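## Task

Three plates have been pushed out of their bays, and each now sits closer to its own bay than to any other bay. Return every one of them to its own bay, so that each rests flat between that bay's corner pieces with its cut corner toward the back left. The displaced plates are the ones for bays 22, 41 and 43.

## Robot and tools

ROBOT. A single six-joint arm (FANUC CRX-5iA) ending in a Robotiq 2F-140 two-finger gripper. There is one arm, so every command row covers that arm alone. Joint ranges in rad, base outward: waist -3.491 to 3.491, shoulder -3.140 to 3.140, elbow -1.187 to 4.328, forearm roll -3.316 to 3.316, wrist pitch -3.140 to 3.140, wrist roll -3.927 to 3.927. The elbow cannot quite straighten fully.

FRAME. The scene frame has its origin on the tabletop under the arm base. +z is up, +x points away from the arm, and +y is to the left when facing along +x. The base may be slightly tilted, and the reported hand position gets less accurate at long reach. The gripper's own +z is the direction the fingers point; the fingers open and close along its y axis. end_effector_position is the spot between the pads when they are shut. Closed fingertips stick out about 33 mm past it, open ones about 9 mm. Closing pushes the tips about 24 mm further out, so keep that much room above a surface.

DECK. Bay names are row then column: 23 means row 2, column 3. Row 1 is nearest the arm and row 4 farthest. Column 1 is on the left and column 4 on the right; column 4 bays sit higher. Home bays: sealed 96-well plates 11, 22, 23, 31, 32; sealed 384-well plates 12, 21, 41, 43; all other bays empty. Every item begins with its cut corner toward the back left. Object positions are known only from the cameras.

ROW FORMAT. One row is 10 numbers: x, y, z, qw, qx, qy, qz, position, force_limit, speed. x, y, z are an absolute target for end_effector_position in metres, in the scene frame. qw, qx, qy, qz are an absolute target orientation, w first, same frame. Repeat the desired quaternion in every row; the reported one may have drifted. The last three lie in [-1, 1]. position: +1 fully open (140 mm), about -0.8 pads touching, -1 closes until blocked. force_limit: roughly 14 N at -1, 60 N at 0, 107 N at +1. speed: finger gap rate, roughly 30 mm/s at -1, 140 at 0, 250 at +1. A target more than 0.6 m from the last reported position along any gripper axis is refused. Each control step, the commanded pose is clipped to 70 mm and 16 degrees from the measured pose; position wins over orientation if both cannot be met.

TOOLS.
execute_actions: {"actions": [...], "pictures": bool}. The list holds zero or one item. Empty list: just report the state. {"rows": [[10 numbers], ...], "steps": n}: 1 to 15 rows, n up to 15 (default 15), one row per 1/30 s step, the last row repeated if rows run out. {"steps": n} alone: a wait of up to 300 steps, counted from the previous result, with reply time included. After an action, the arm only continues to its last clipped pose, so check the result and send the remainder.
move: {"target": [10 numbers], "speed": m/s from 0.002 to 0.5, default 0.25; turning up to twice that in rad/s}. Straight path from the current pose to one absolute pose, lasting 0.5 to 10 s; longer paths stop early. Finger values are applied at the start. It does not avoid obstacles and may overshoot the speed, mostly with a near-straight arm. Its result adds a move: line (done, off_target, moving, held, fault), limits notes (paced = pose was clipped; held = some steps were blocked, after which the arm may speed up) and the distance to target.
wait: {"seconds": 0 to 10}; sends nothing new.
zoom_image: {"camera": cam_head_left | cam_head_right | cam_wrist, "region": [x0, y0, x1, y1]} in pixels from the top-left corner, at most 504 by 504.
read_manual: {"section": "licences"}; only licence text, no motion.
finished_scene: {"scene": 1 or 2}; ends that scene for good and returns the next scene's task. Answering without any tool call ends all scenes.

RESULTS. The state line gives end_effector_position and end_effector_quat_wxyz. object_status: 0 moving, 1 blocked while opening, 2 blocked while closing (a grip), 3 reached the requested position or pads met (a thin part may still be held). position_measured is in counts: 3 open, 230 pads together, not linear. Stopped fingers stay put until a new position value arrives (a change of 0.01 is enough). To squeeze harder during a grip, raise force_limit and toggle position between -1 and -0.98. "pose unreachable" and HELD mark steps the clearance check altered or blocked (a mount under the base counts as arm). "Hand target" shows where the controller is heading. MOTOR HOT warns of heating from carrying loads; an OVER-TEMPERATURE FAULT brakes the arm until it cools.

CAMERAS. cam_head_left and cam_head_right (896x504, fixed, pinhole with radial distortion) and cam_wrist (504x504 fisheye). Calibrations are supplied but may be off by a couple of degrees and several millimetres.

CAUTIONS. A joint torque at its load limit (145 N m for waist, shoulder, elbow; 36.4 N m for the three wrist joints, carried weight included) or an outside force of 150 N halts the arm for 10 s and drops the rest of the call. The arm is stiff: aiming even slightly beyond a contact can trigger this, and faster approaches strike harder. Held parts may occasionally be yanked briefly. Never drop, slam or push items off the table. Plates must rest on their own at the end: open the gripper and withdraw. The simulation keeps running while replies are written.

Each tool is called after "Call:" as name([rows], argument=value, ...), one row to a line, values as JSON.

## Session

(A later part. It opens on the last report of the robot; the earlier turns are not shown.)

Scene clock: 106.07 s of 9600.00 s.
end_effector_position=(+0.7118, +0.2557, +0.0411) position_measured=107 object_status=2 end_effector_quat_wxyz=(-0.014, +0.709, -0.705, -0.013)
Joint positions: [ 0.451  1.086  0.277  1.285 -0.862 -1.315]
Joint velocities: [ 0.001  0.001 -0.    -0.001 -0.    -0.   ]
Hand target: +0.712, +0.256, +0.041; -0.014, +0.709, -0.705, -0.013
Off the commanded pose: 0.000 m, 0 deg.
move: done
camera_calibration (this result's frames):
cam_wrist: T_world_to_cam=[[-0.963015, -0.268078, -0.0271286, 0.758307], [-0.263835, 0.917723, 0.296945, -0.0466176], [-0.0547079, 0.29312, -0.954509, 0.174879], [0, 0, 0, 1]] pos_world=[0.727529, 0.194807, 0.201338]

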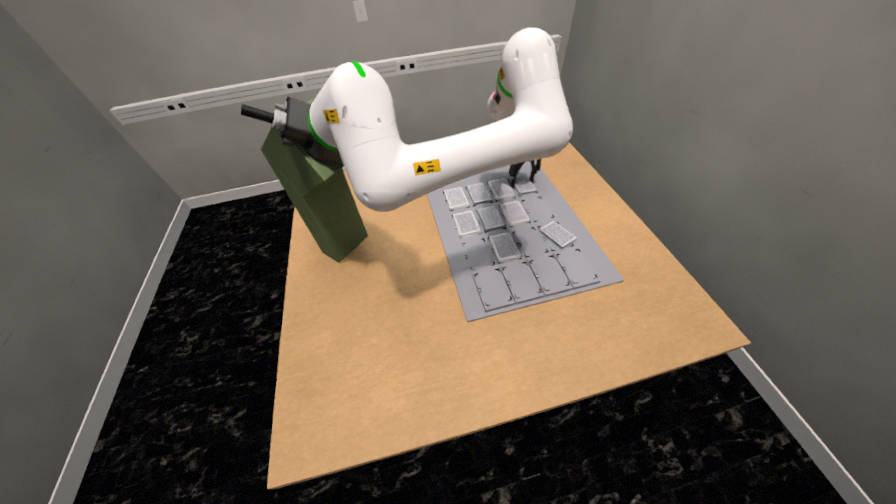

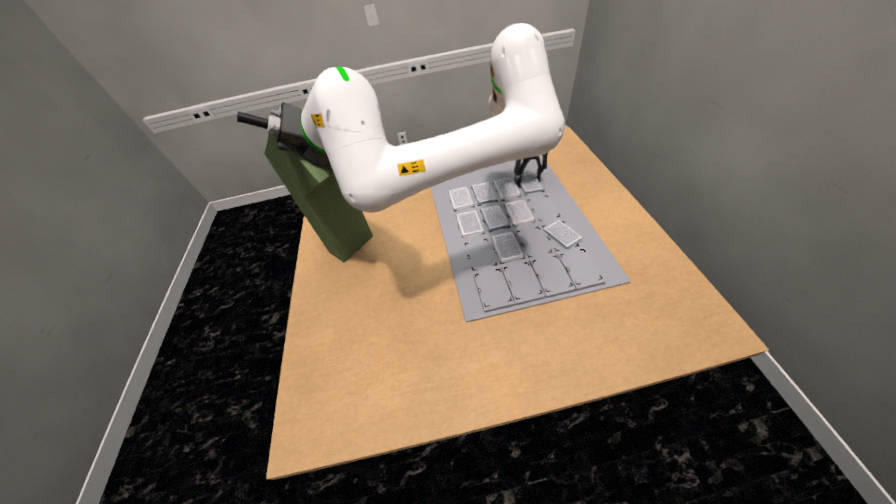

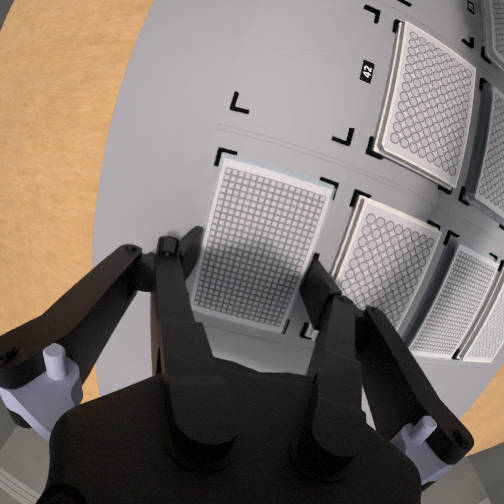

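Call:
move(target=[0.7118, 0.2557, 0.0405, -0.0136, 0.7089, -0.7051, -0.0135, -1, -0.3, -1], speed=0.004)

Call:
move(target=[0.7118, 0.2557, 0.0407, -0.0136, 0.7089, -0.7051, -0.0135, 0.30, -0.3, -1], speed=0.004)

Call:
move(target=[0.7118, 0.275, 0.11, 0, 0.7102, -0.704, 0, 0.30, -0.3, -1], speed=0.1)

Scene clock: 107.37 s of 9600.00 s.
end_effector_position=(+0.7118, +0.2557, +0.0405) position_measured=107 object_status=2 end_effector_quat_wxyz=(-0.014, +0.709, -0.705, -0.013)
Joint positions: [ 0.45   1.087  0.278  1.286 -0.862 -1.315]
Joint velocities: [ 0.001  0.001 -0.001 -0.001  0.    -0.   ]
Hand target: +0.712, +0.256, +0.041; -0.014, +0.709, -0.705, -0.013
Off the commanded pose: 0.000 m, 0 deg.
move: done
camera_calibration (this result's frames):
cam_wrist: T_world_to_cam=[[-0.963017, -0.26807, -0.0271539, 0.758308], [-0.263834, 0.917723, 0.296944, -0.0464378], [-0.054682, 0.293126, -0.954509, 0.1743], [0, 0, 0, 1]] pos_world=[0.727542, 0.194804, 0.200752]

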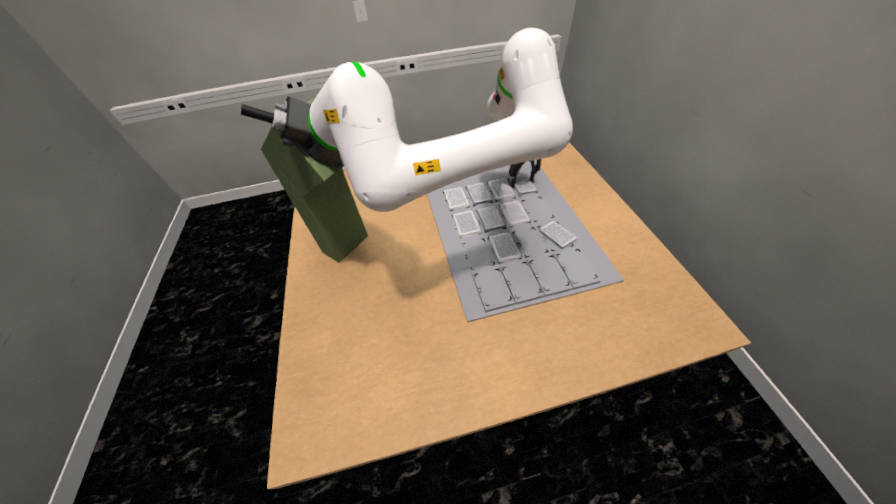

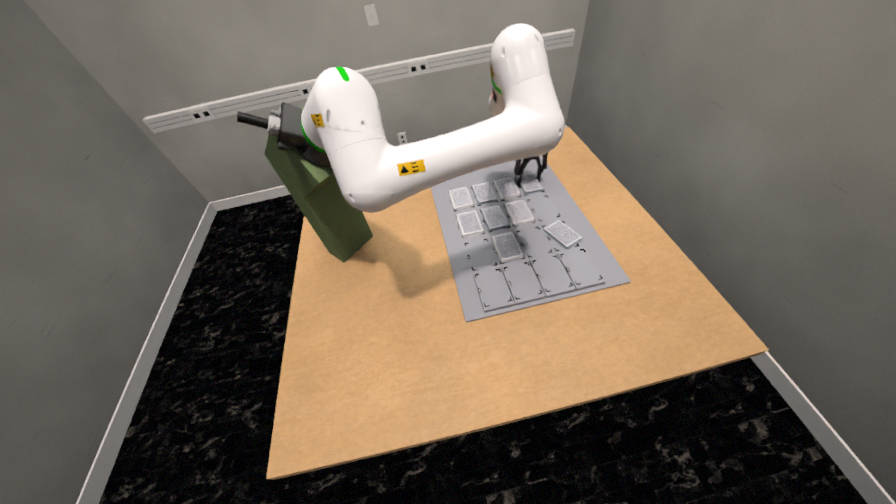

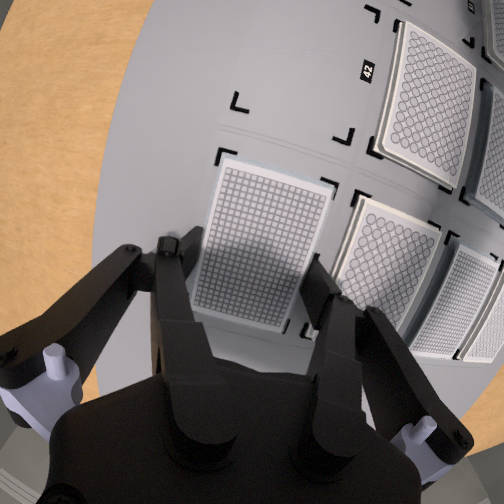

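Scene clock: 108.07 s of 9600.00 s.
end_effector_position=(+0.7118, +0.2557, +0.0407) position_measured=91 object_status=3 end_effector_quat_wxyz=(-0.014, +0.709, -0.705, -0.013)
Joint positions: [ 0.45   1.087  0.277  1.286 -0.862 -1.315]
Joint velocities: [ 0.    -0.001  0.001 -0.    -0.    -0.001]
Hand target: +0.712, +0.256, +0.041; -0.014, +0.709, -0.705, -0.013
Off the commanded pose: 0.000 m, 0 deg.
move: done
camera_calibration (this result's frames):
cam_wrist: T_world_to_cam=[[-0.962975, -0.268213, -0.0272091, 0.758332], [-0.26399, 0.917694, 0.296895, -0.0463798], [-0.0546616, 0.293086, -0.954522, 0.174469], [0, 0, 0, 1]] pos_world=[0.727548, 0.194823, 0.200938]

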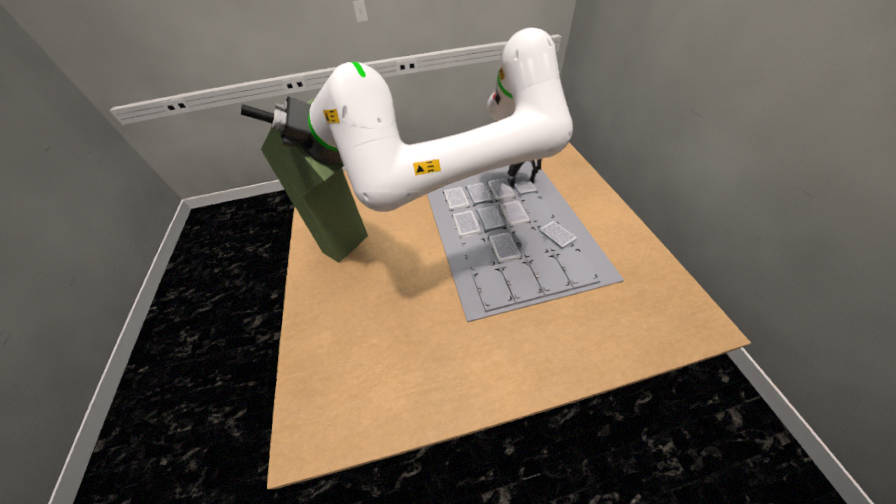

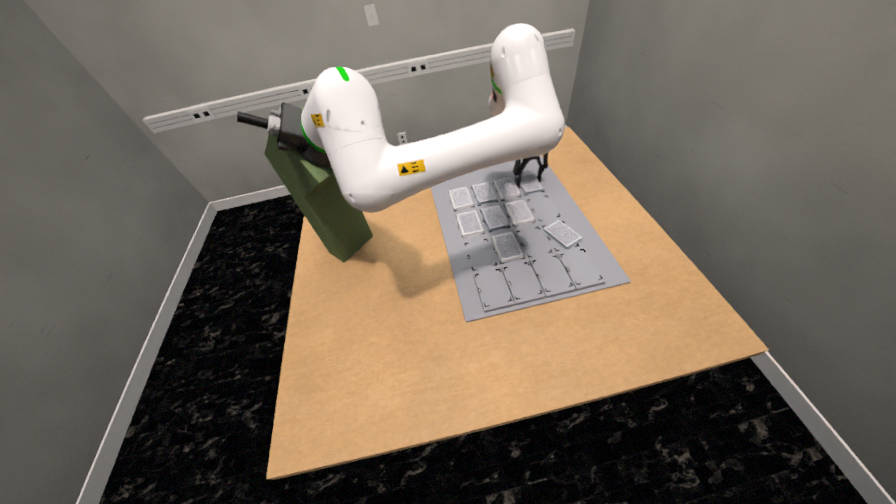

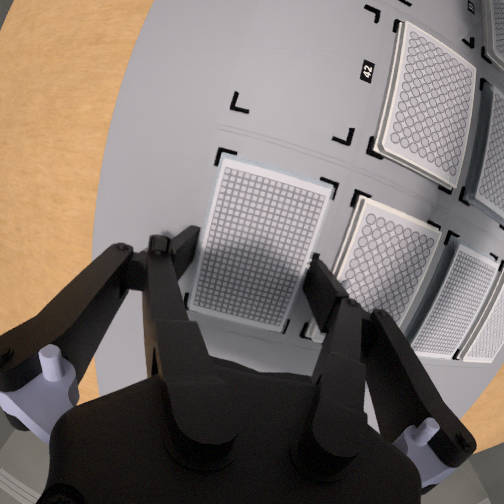

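Scene clock: 109.13 s of 9600.00 s.
end_effector_position=(+0.7115, +0.2749, +0.1099) position_measured=91 object_status=3 end_effector_quat_wxyz=(+0.000, +0.710, -0.704, -0.000)
Joint positions: [ 0.56   1.048  0.263  1.219 -0.98  -1.319]
Joint velocities: [ 0.002 -0.001  0.001  0.001  0.     0.003]
Hand target: +0.712, +0.275, +0.110; -0.000, +0.710, -0.704, +0.000
Off the commanded pose: 0.000 m, 0 deg.
move: done
camera_calibration (this result's frames):
cam_wrist: T_world_to_cam=[[-0.962111, -0.272147, -0.0167047, 0.764365], [-0.266913, 0.927554, 0.261537, -0.0813234], [-0.0556821, 0.256087, -0.965049, 0.246965], [0, 0, 0, 1]] pos_world=[0.727449, 0.220207, 0.272371]

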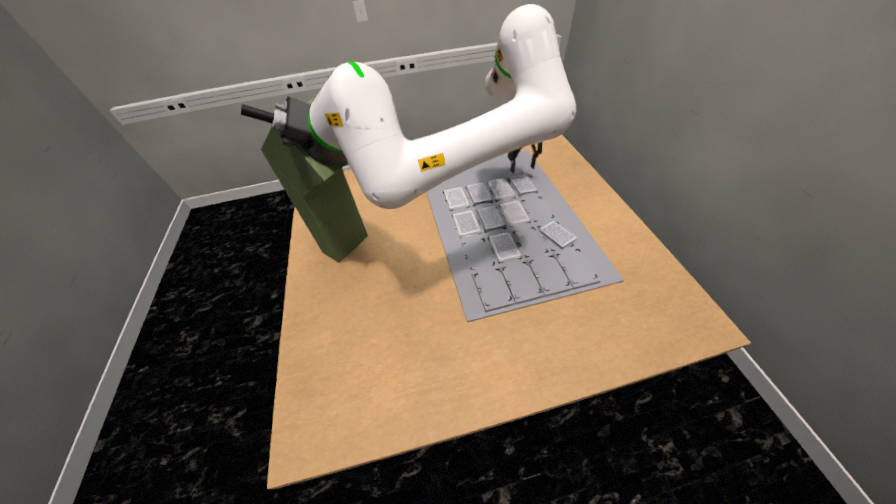

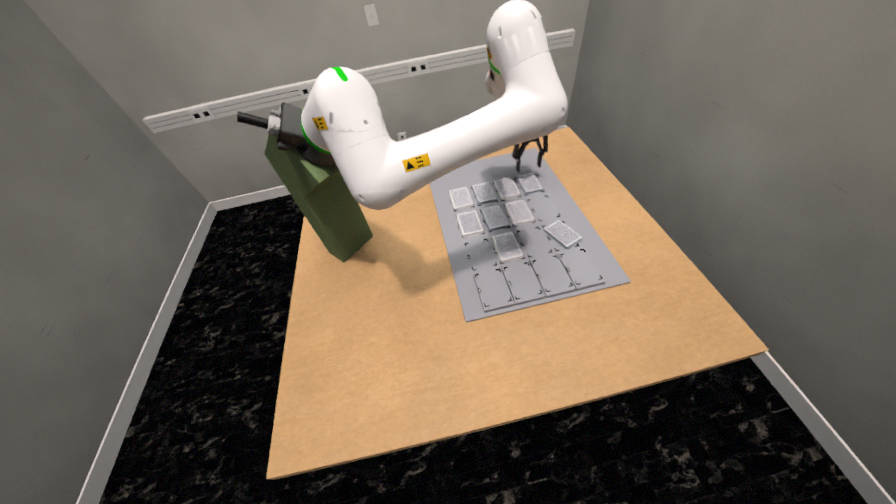

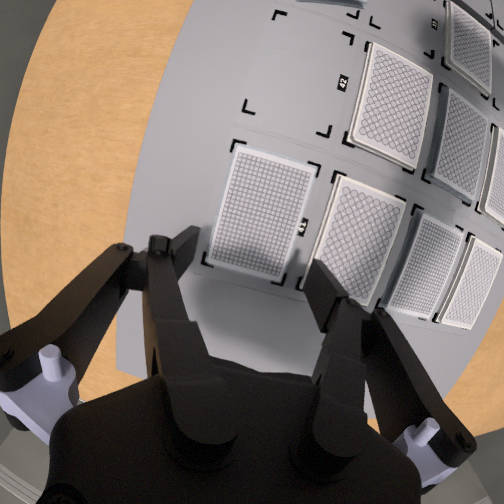

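Call:
zoom_image(camera="cam_wrist", region=[185, 130, 345, 300])

Region (185, 130, 345, 300) of cam_wrist's 504x504 image, scaled by 2.965, with more detail than that image has; it fills the left 474 columns of this view, and the rest is white.

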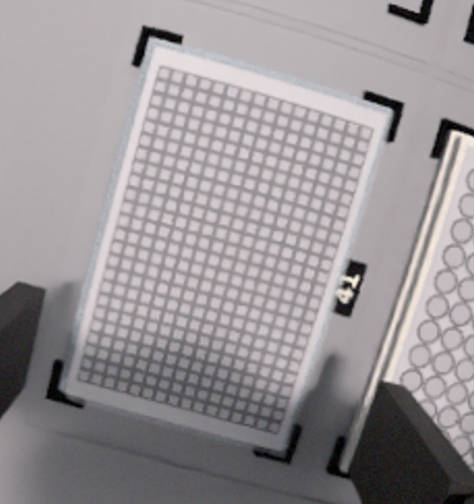

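Call:
move(target=[0.72, -0.03, 0.12, 0, 0.7102, -0.704, 0, 0.36, -0.3, -1], speed=0.25)

Scene clock: 111.43 s of 9600.00 s.
end_effector_position=(+0.7201, -0.0298, +0.1195) position_measured=84 object_status=3 end_effector_quat_wxyz=(+0.000, +0.710, -0.704, +0.000)
Joint positions: [ 0.262  0.54  -0.136  1.28  -0.802 -1.098]
Joint velocities: [-0.    -0.     0.002 -0.002  0.     0.002]
Hand target: +0.720, -0.030, +0.120; -0.000, +0.710, -0.704, +0.000
Off the commanded pose: 0.001 m, 0 deg.
move: done
camera_calibration (this result's frames):
cam_wrist: T_world_to_cam=[[-0.962006, -0.272514, -0.016752, 0.689761], [-0.267283, 0.927466, 0.261468, 0.201286], [-0.055717, 0.256012, -0.965067, 0.334695], [0, 0, 0, 1]] pos_world=[0.736003, -0.0844022, 0.281928]

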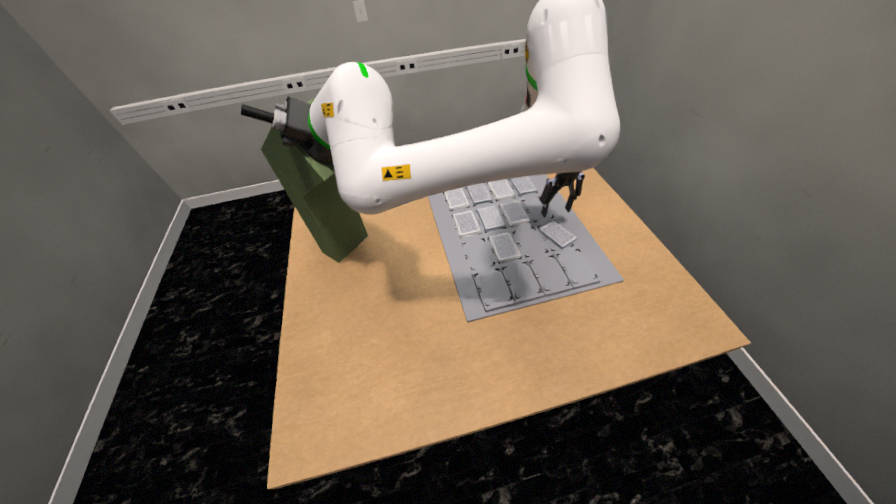

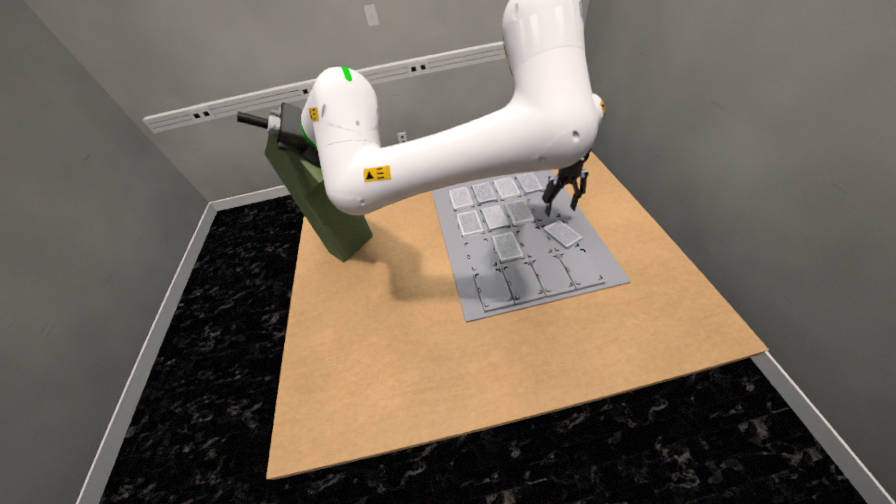

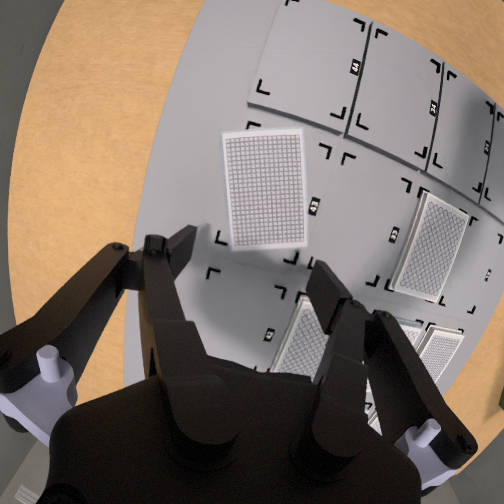

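Call:
zoom_image(camera="cam_wrist", region=[190, 110, 350, 270])

Region (190, 110, 350, 270) of cam_wrist's 504x504 image, scaled by 3.150, with more detail than that image has.

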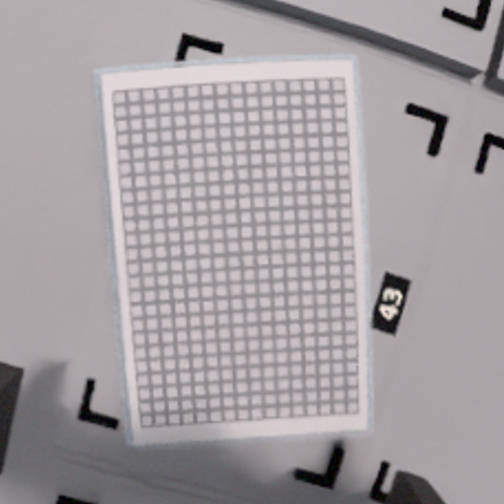

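Call:
move(target=[0.7216, -0.080, 0.054, 0, 0.8186, -0.5743, 0, 0.36, -0.3, -1], speed=0.12)

Call:
zoom_image(camera="cam_wrist", region=[150, 140, 360, 350])

Scene clock: 116.87 s of 9600.00 s.
end_effector_position=(+0.7219, -0.0798, +0.0540) position_measured=84 object_status=3 end_effector_quat_wxyz=(-0.000, +0.819, -0.574, +0.000)
Joint positions: [ 0.126  0.596 -0.074  1.328 -0.701 -0.709]
Joint velocities: [-0.001 -0.     0.002 -0.004  0.001  0.004]
Hand target: +0.722, -0.080, +0.054; -0.000, +0.819, -0.574, +0.000
Off the commanded pose: 0.000 m, 0 deg.
After step 90, 0.70 s passed at rest.
move: done
camera_calibration (this result's frames):
cam_wrist: T_world_to_cam=[[-0.817133, -0.576202, -0.0168797, 0.547943], [-0.559837, 0.786266, 0.261474, 0.465241], [-0.13739, 0.223109, -0.965063, 0.340761], [0, 0, 0, 1]] pos_world=[0.755019, -0.126105, 0.216456]

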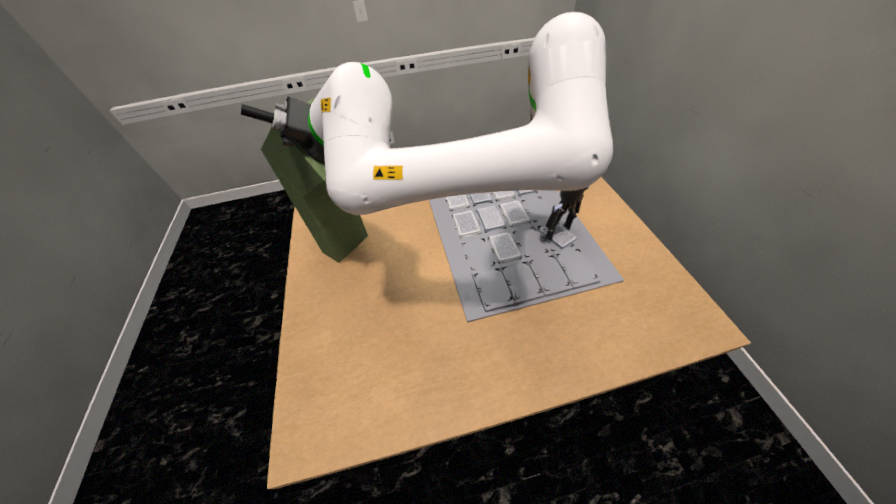

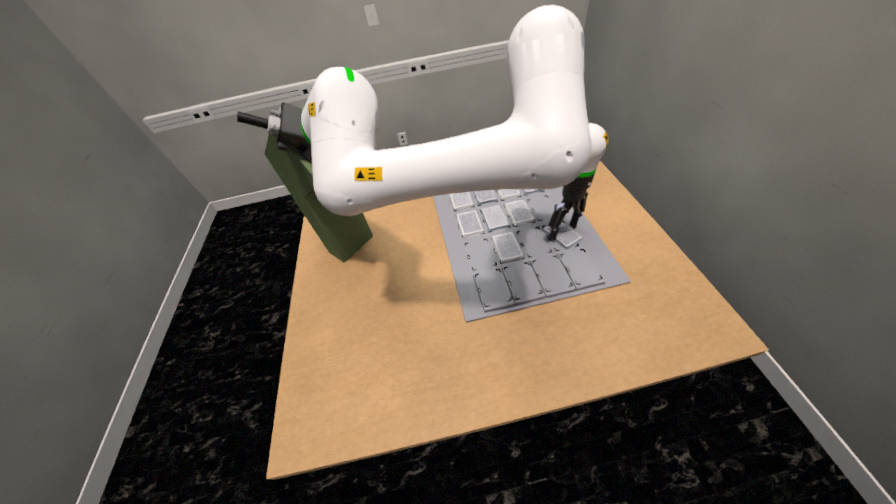

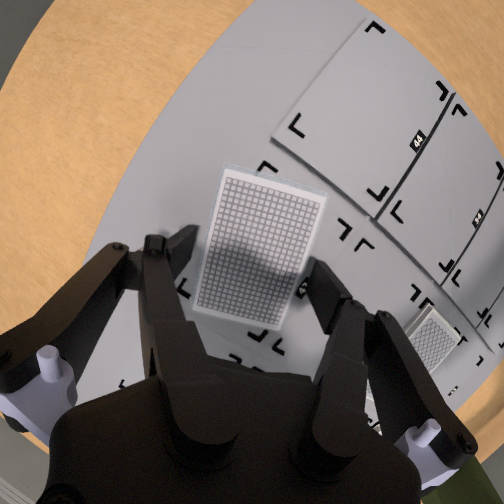

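Region (150, 140, 360, 350) of cam_wrist's 504x504 image, scaled by 2.400, with more detail than that image has.

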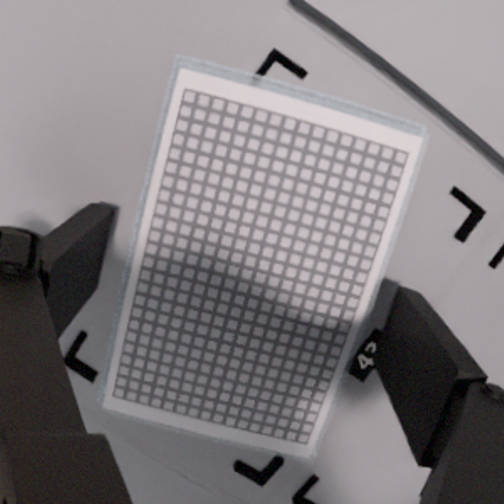

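Call:
move(target=[0.7211, -0.0795, 0.0415, 0, 0.8183, -0.5748, 0, 0.36, -0.3, -1], speed=0.02)

Call:
move(target=[0.7211, -0.0795, 0.0415, 0, 0.8183, -0.5748, 0, -1, -0.3, -1], speed=0.02)

Scene clock: 121.90 s of 9600.00 s.
end_effector_position=(+0.7211, -0.0795, +0.0415) position_measured=84 object_status=3 end_effector_quat_wxyz=(-0.000, +0.818, -0.575, -0.000)
Joint positions: [ 0.111  0.618 -0.06   1.343 -0.688 -0.718]
Joint velocities: [-0.001  0.001  0.001  0.001 -0.002  0.   ]
Hand target: +0.721, -0.079, +0.042; -0.000, +0.818, -0.575, -0.000
Off the commanded pose: 0.000 m, 0 deg.
After step 90, 1.20 s passed at rest.
move: done
camera_calibration (this result's frames):
cam_wrist: T_world_to_cam=[[-0.817798, -0.57526, -0.0168016, 0.547889], [-0.558897, 0.786897, 0.261585, 0.467172], [-0.137258, 0.223314, -0.965034, 0.328473], [0, 0, 0, 1]] pos_world=[0.754249, -0.125791, 0.203988]

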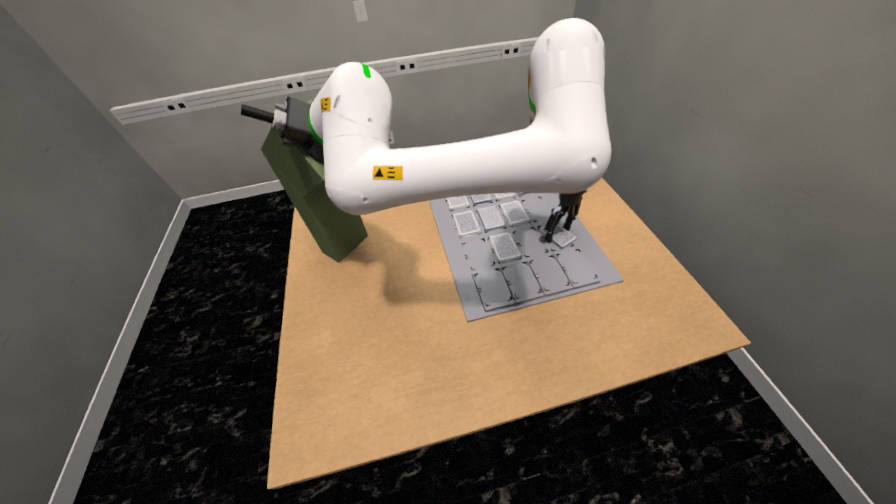

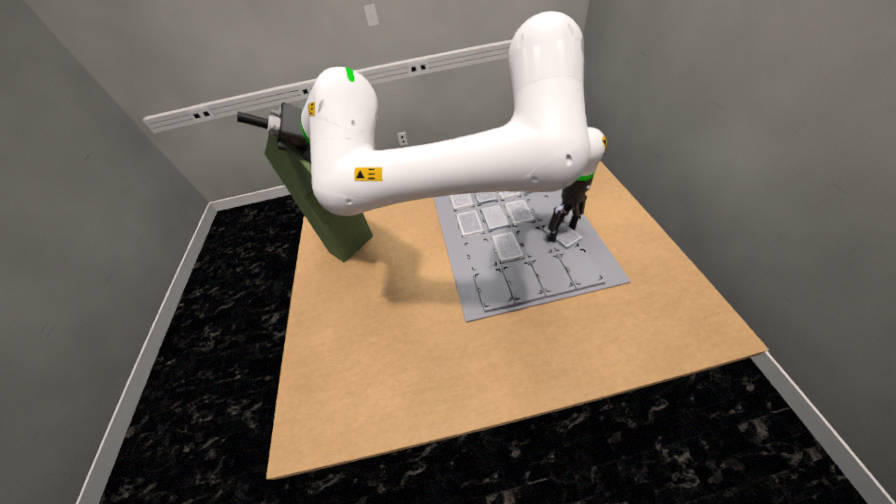

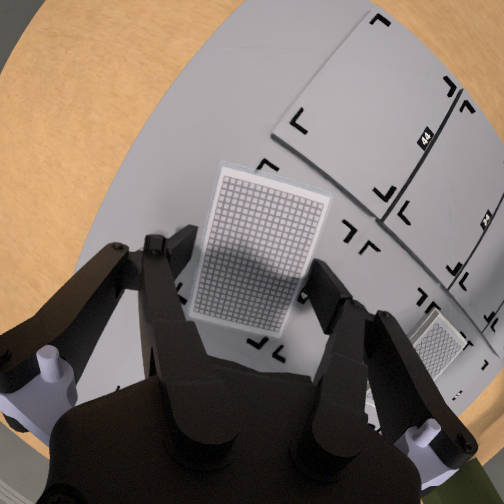

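Scene clock: 122.63 s of 9600.00 s.
end_effector_position=(+0.7212, -0.0795, +0.0415) position_measured=108 object_status=2 end_effector_quat_wxyz=(-0.000, +0.818, -0.575, +0.000)
Joint positions: [ 0.111  0.618 -0.06   1.343 -0.688 -0.718]
Joint velocities: [ 0.002  0.     0.001 -0.001 -0.002  0.   ]
Hand target: +0.721, -0.079, +0.041; +0.000, +0.818, -0.575, -0.000
Off the commanded pose: 0.000 m, 0 deg.
move: done
camera_calibration (this result's frames):
cam_wrist: T_world_to_cam=[[-0.81782, -0.575227, -0.0168552, 0.547912], [-0.558888, 0.786926, 0.261518, 0.467218], [-0.137169, 0.223295, -0.965051, 0.328391], [0, 0, 0, 1]] pos_world=[0.75426, -0.12582, 0.203963]

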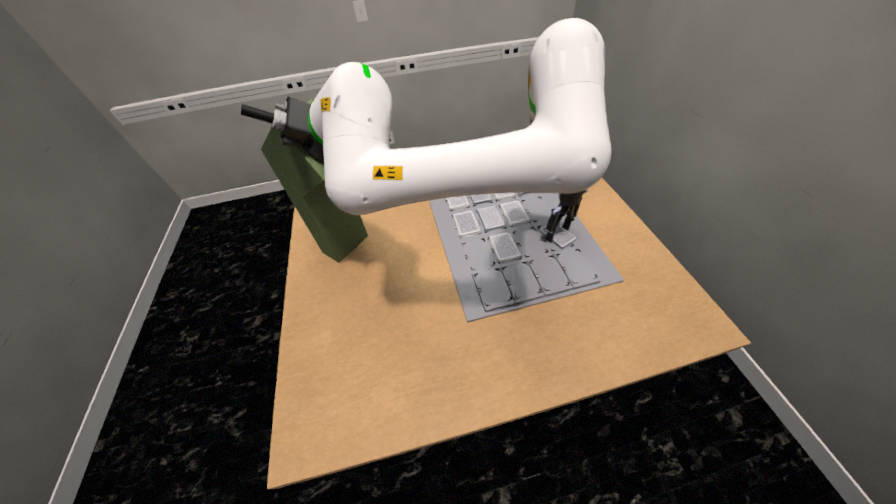

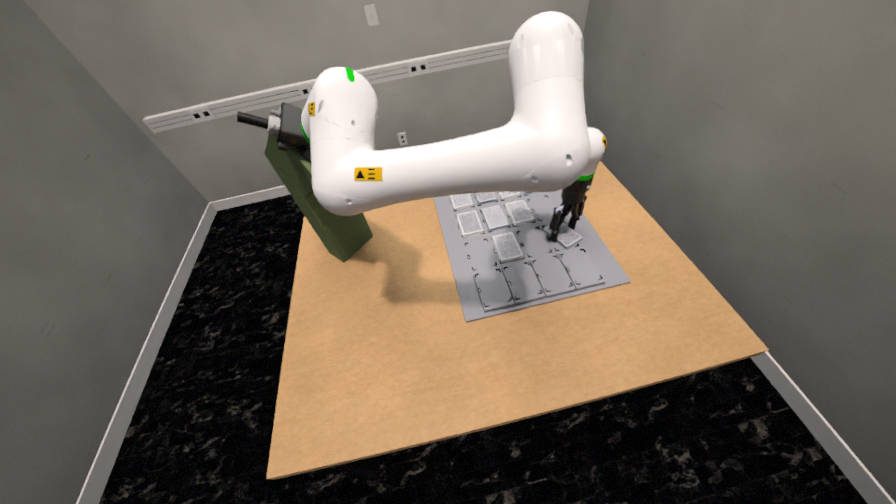

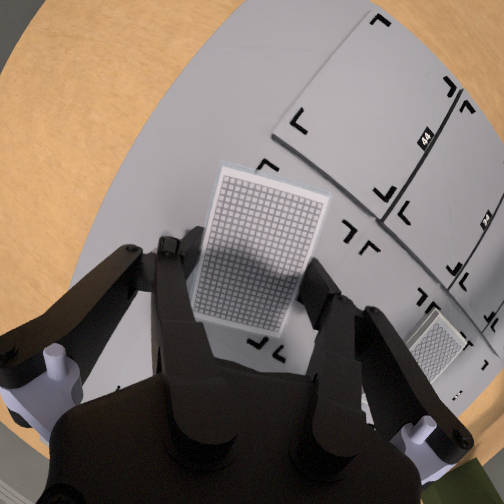

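Call:
move(target=[0.7211, -0.0795, 0.052, 0, 0.8183, -0.5748, 0, -1, -0.3, -1], speed=0.03)

Call:
move(target=[0.7135, -0.079, 0.048, -0.0108, 0.7089, -0.7051, -0.0108, -1, -0.3, -1], speed=0.1)

Call:
zoom_image(camera="cam_wrist", region=[160, 140, 370, 350])

Scene clock: 124.83 s of 9600.00 s.
end_effector_position=(+0.7211, -0.0795, +0.0520) position_measured=108 object_status=2 end_effector_quat_wxyz=(+0.000, +0.818, -0.575, +0.000)
Joint positions: [ 0.123  0.599 -0.074  1.332 -0.699 -0.714]
Joint velocities: [ 0.    -0.001  0.    -0.    -0.002  0.001]
Hand target: +0.721, -0.080, +0.052; +0.000, +0.818, -0.575, +0.000
Off the commanded pose: 0.000 m, 0 deg.
move: done
camera_calibration (this result's frames):
cam_wrist: T_world_to_cam=[[-0.817796, -0.575264, -0.0167873, 0.547978], [-0.558901, 0.7869, 0.261569, 0.464431], [-0.137262, 0.223293, -0.965039, 0.338541], [0, 0, 0, 1]] pos_world=[0.754173, -0.125823, 0.214423]

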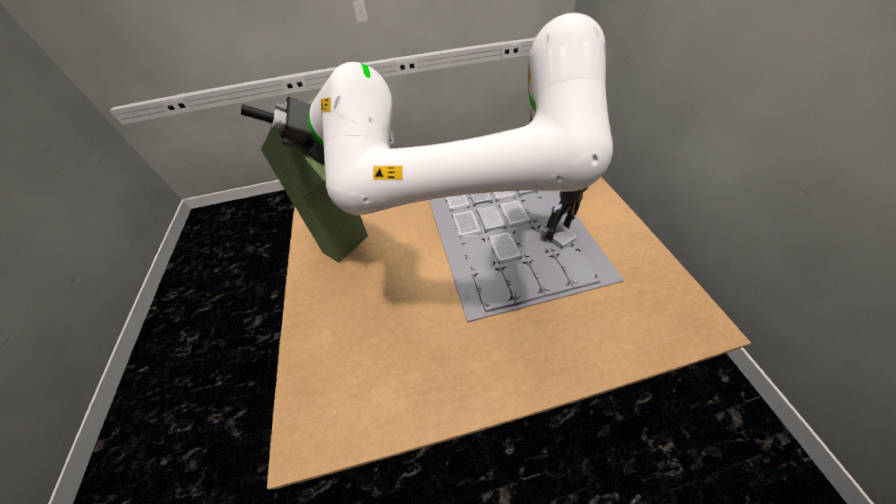

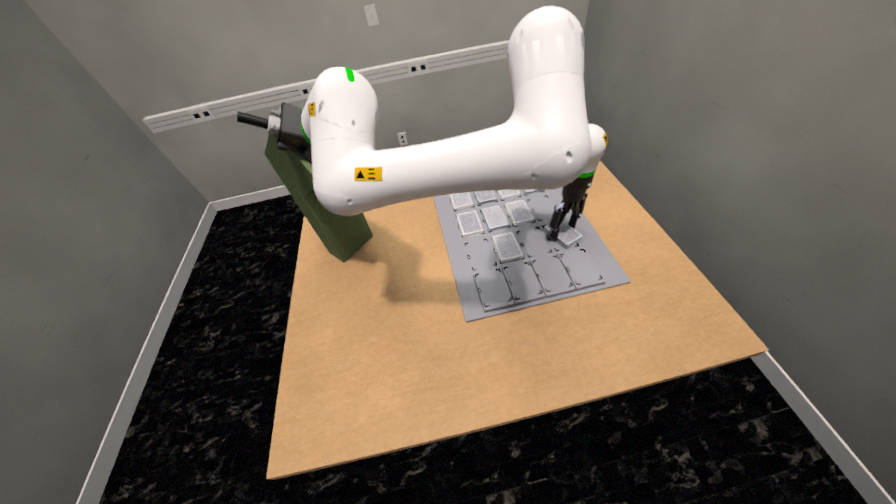

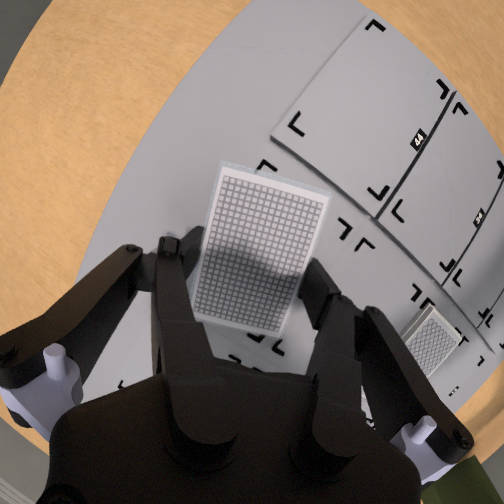

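Scene clock: 126.83 s of 9600.00 s.
end_effector_position=(+0.7135, -0.0790, +0.0480) position_measured=108 object_status=2 end_effector_quat_wxyz=(-0.011, +0.709, -0.705, -0.011)
Joint positions: [ 0.107  0.586 -0.095  1.323 -0.658 -1.042]
Joint velocities: [-0.     0.001 -0.001  0.003  0.001 -0.005]
Hand target: +0.714, -0.079, +0.048; -0.011, +0.709, -0.705, -0.011
Off the commanded pose: 0.000 m, 0 deg.
move: done
camera_calibration (this result's frames):
cam_wrist: T_world_to_cam=[[-0.963002, -0.268343, -0.0248668, 0.670263], [-0.26384, 0.919982, 0.289864, 0.259462], [-0.0549061, 0.285701, -0.956745, 0.27933], [0, 0, 0, 1]] pos_world=[0.729258, -0.138645, 0.208706]

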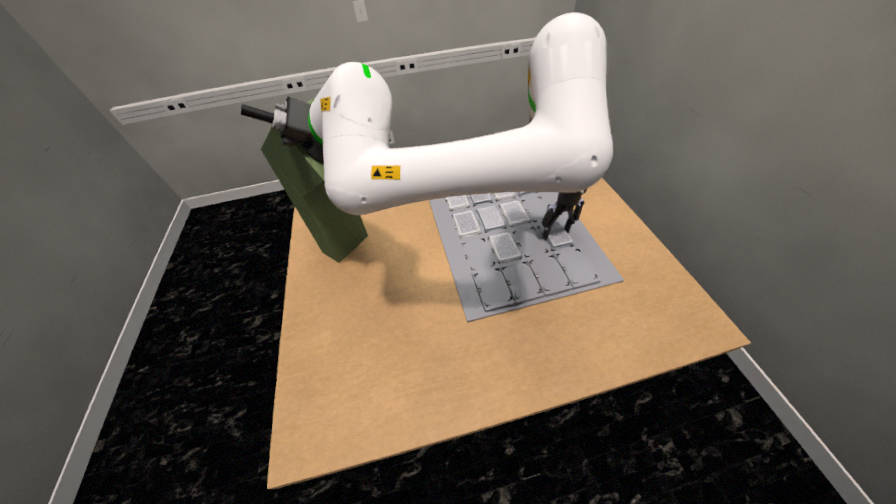

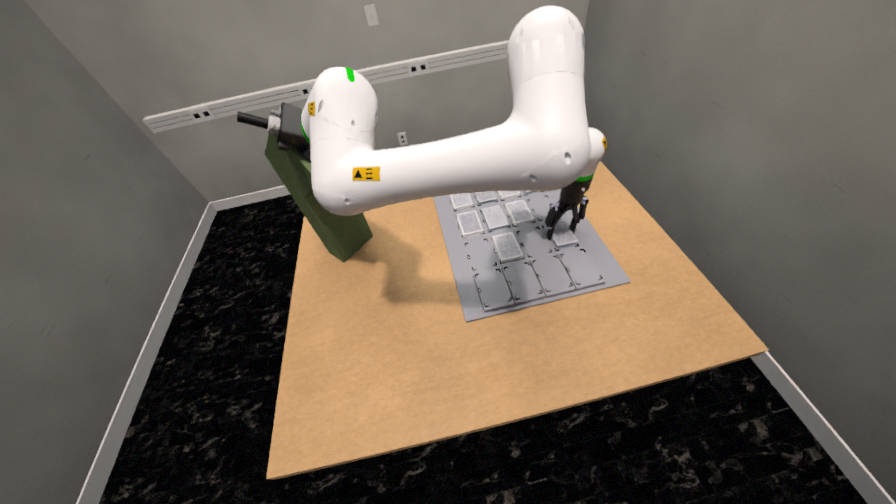

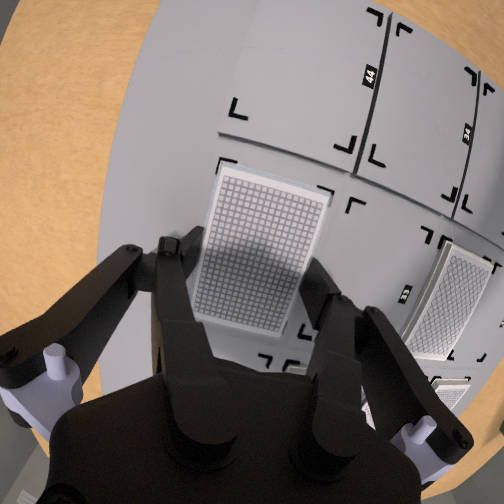

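Region (160, 140, 370, 350) of cam_wrist's 504x504 image, scaled by 2.400, with more detail than that image has.

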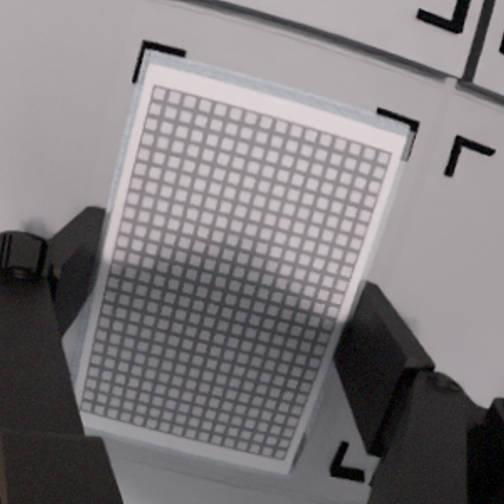

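Zoom closer on the near edge.

Call:
zoom_image(camera="cam_wrist", region=[205, 145, 345, 225])

Region (205, 145, 345, 225) of cam_wrist's 504x504 image, scaled by 3.600, with more detail than that image has; it fills the top 288 rows of this view, and the rest is white.

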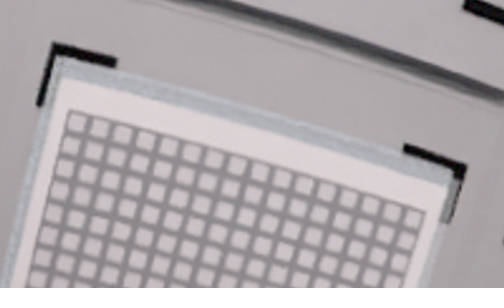

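Call:
move(target=[0.7127, -0.079, 0.0452, -0.0108, 0.7074, -0.7068, -0.0108, -1, -0.3, -1], speed=0.01)

Call:
zoom_image(camera="cam_wrist", region=[205, 145, 345, 225])

Call:
zoom_image(camera="cam_wrist", region=[180, 280, 320, 360])

Scene clock: 131.63 s of 9600.00 s.
end_effector_position=(+0.7127, -0.0790, +0.0452) position_measured=108 object_status=2 end_effector_quat_wxyz=(-0.011, +0.707, -0.707, -0.011)
Joint positions: [ 0.102  0.589 -0.094  1.329 -0.654 -1.051]
Joint velocities: [ 0.    -0.001  0.001  0.    -0.001 -0.001]
Hand target: +0.713, -0.079, +0.045; -0.011, +0.707, -0.707, -0.011
Off the commanded pose: 0.000 m, 0 deg.
After step 90, 1.10 s passed at rest.
move: done
camera_calibration (this result's frames):
cam_wrist: T_world_to_cam=[[-0.964219, -0.26394, -0.0248445, 0.670642], [-0.259628, 0.921182, 0.289857, 0.257152], [-0.0536184, 0.285936, -0.956748, 0.275709], [0, 0, 0, 1]] pos_world=[0.728193, -0.13871, 0.205909]

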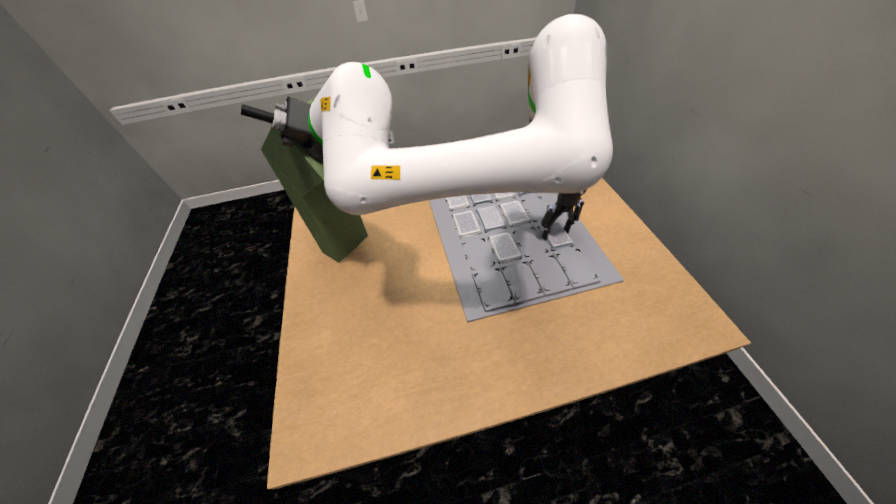

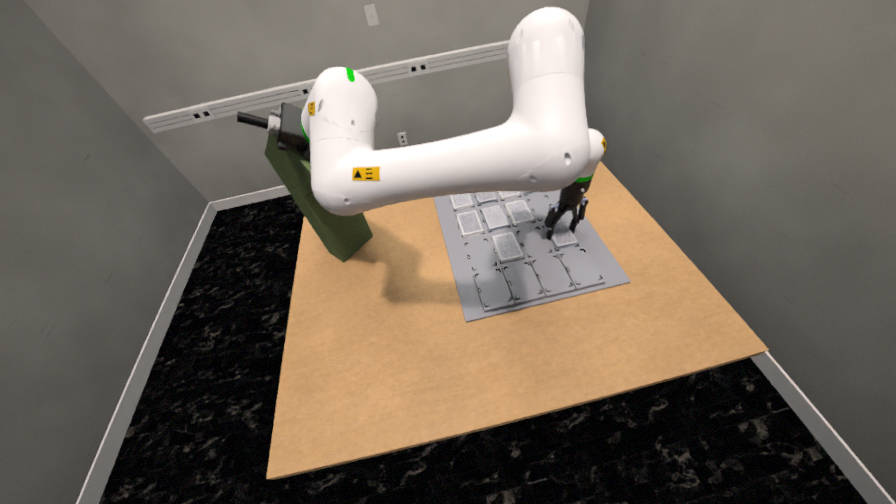

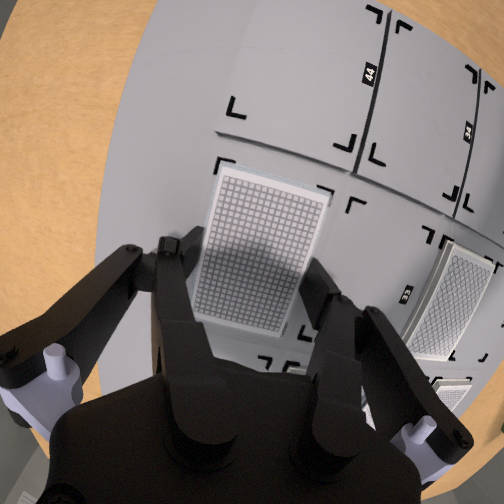

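Region (205, 145, 345, 225) of cam_wrist's 504x504 image, scaled by 3.600, with more detail than that image has; it fills the top 288 rows of this view, and the rest is white.

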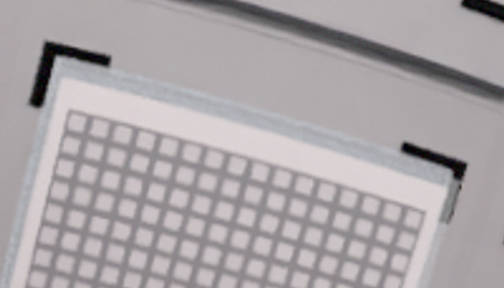

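Region (180, 280, 320, 360) of cam_wrist's 504x504 image, scaled by 3.600, with more detail than that image has; it fills the top 288 rows of this view, and the rest is white.

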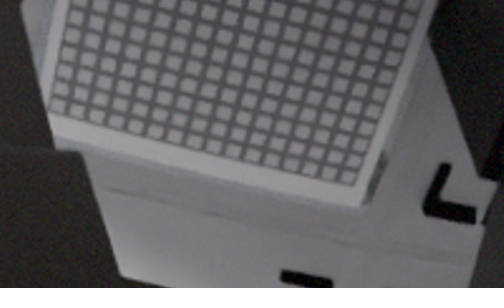

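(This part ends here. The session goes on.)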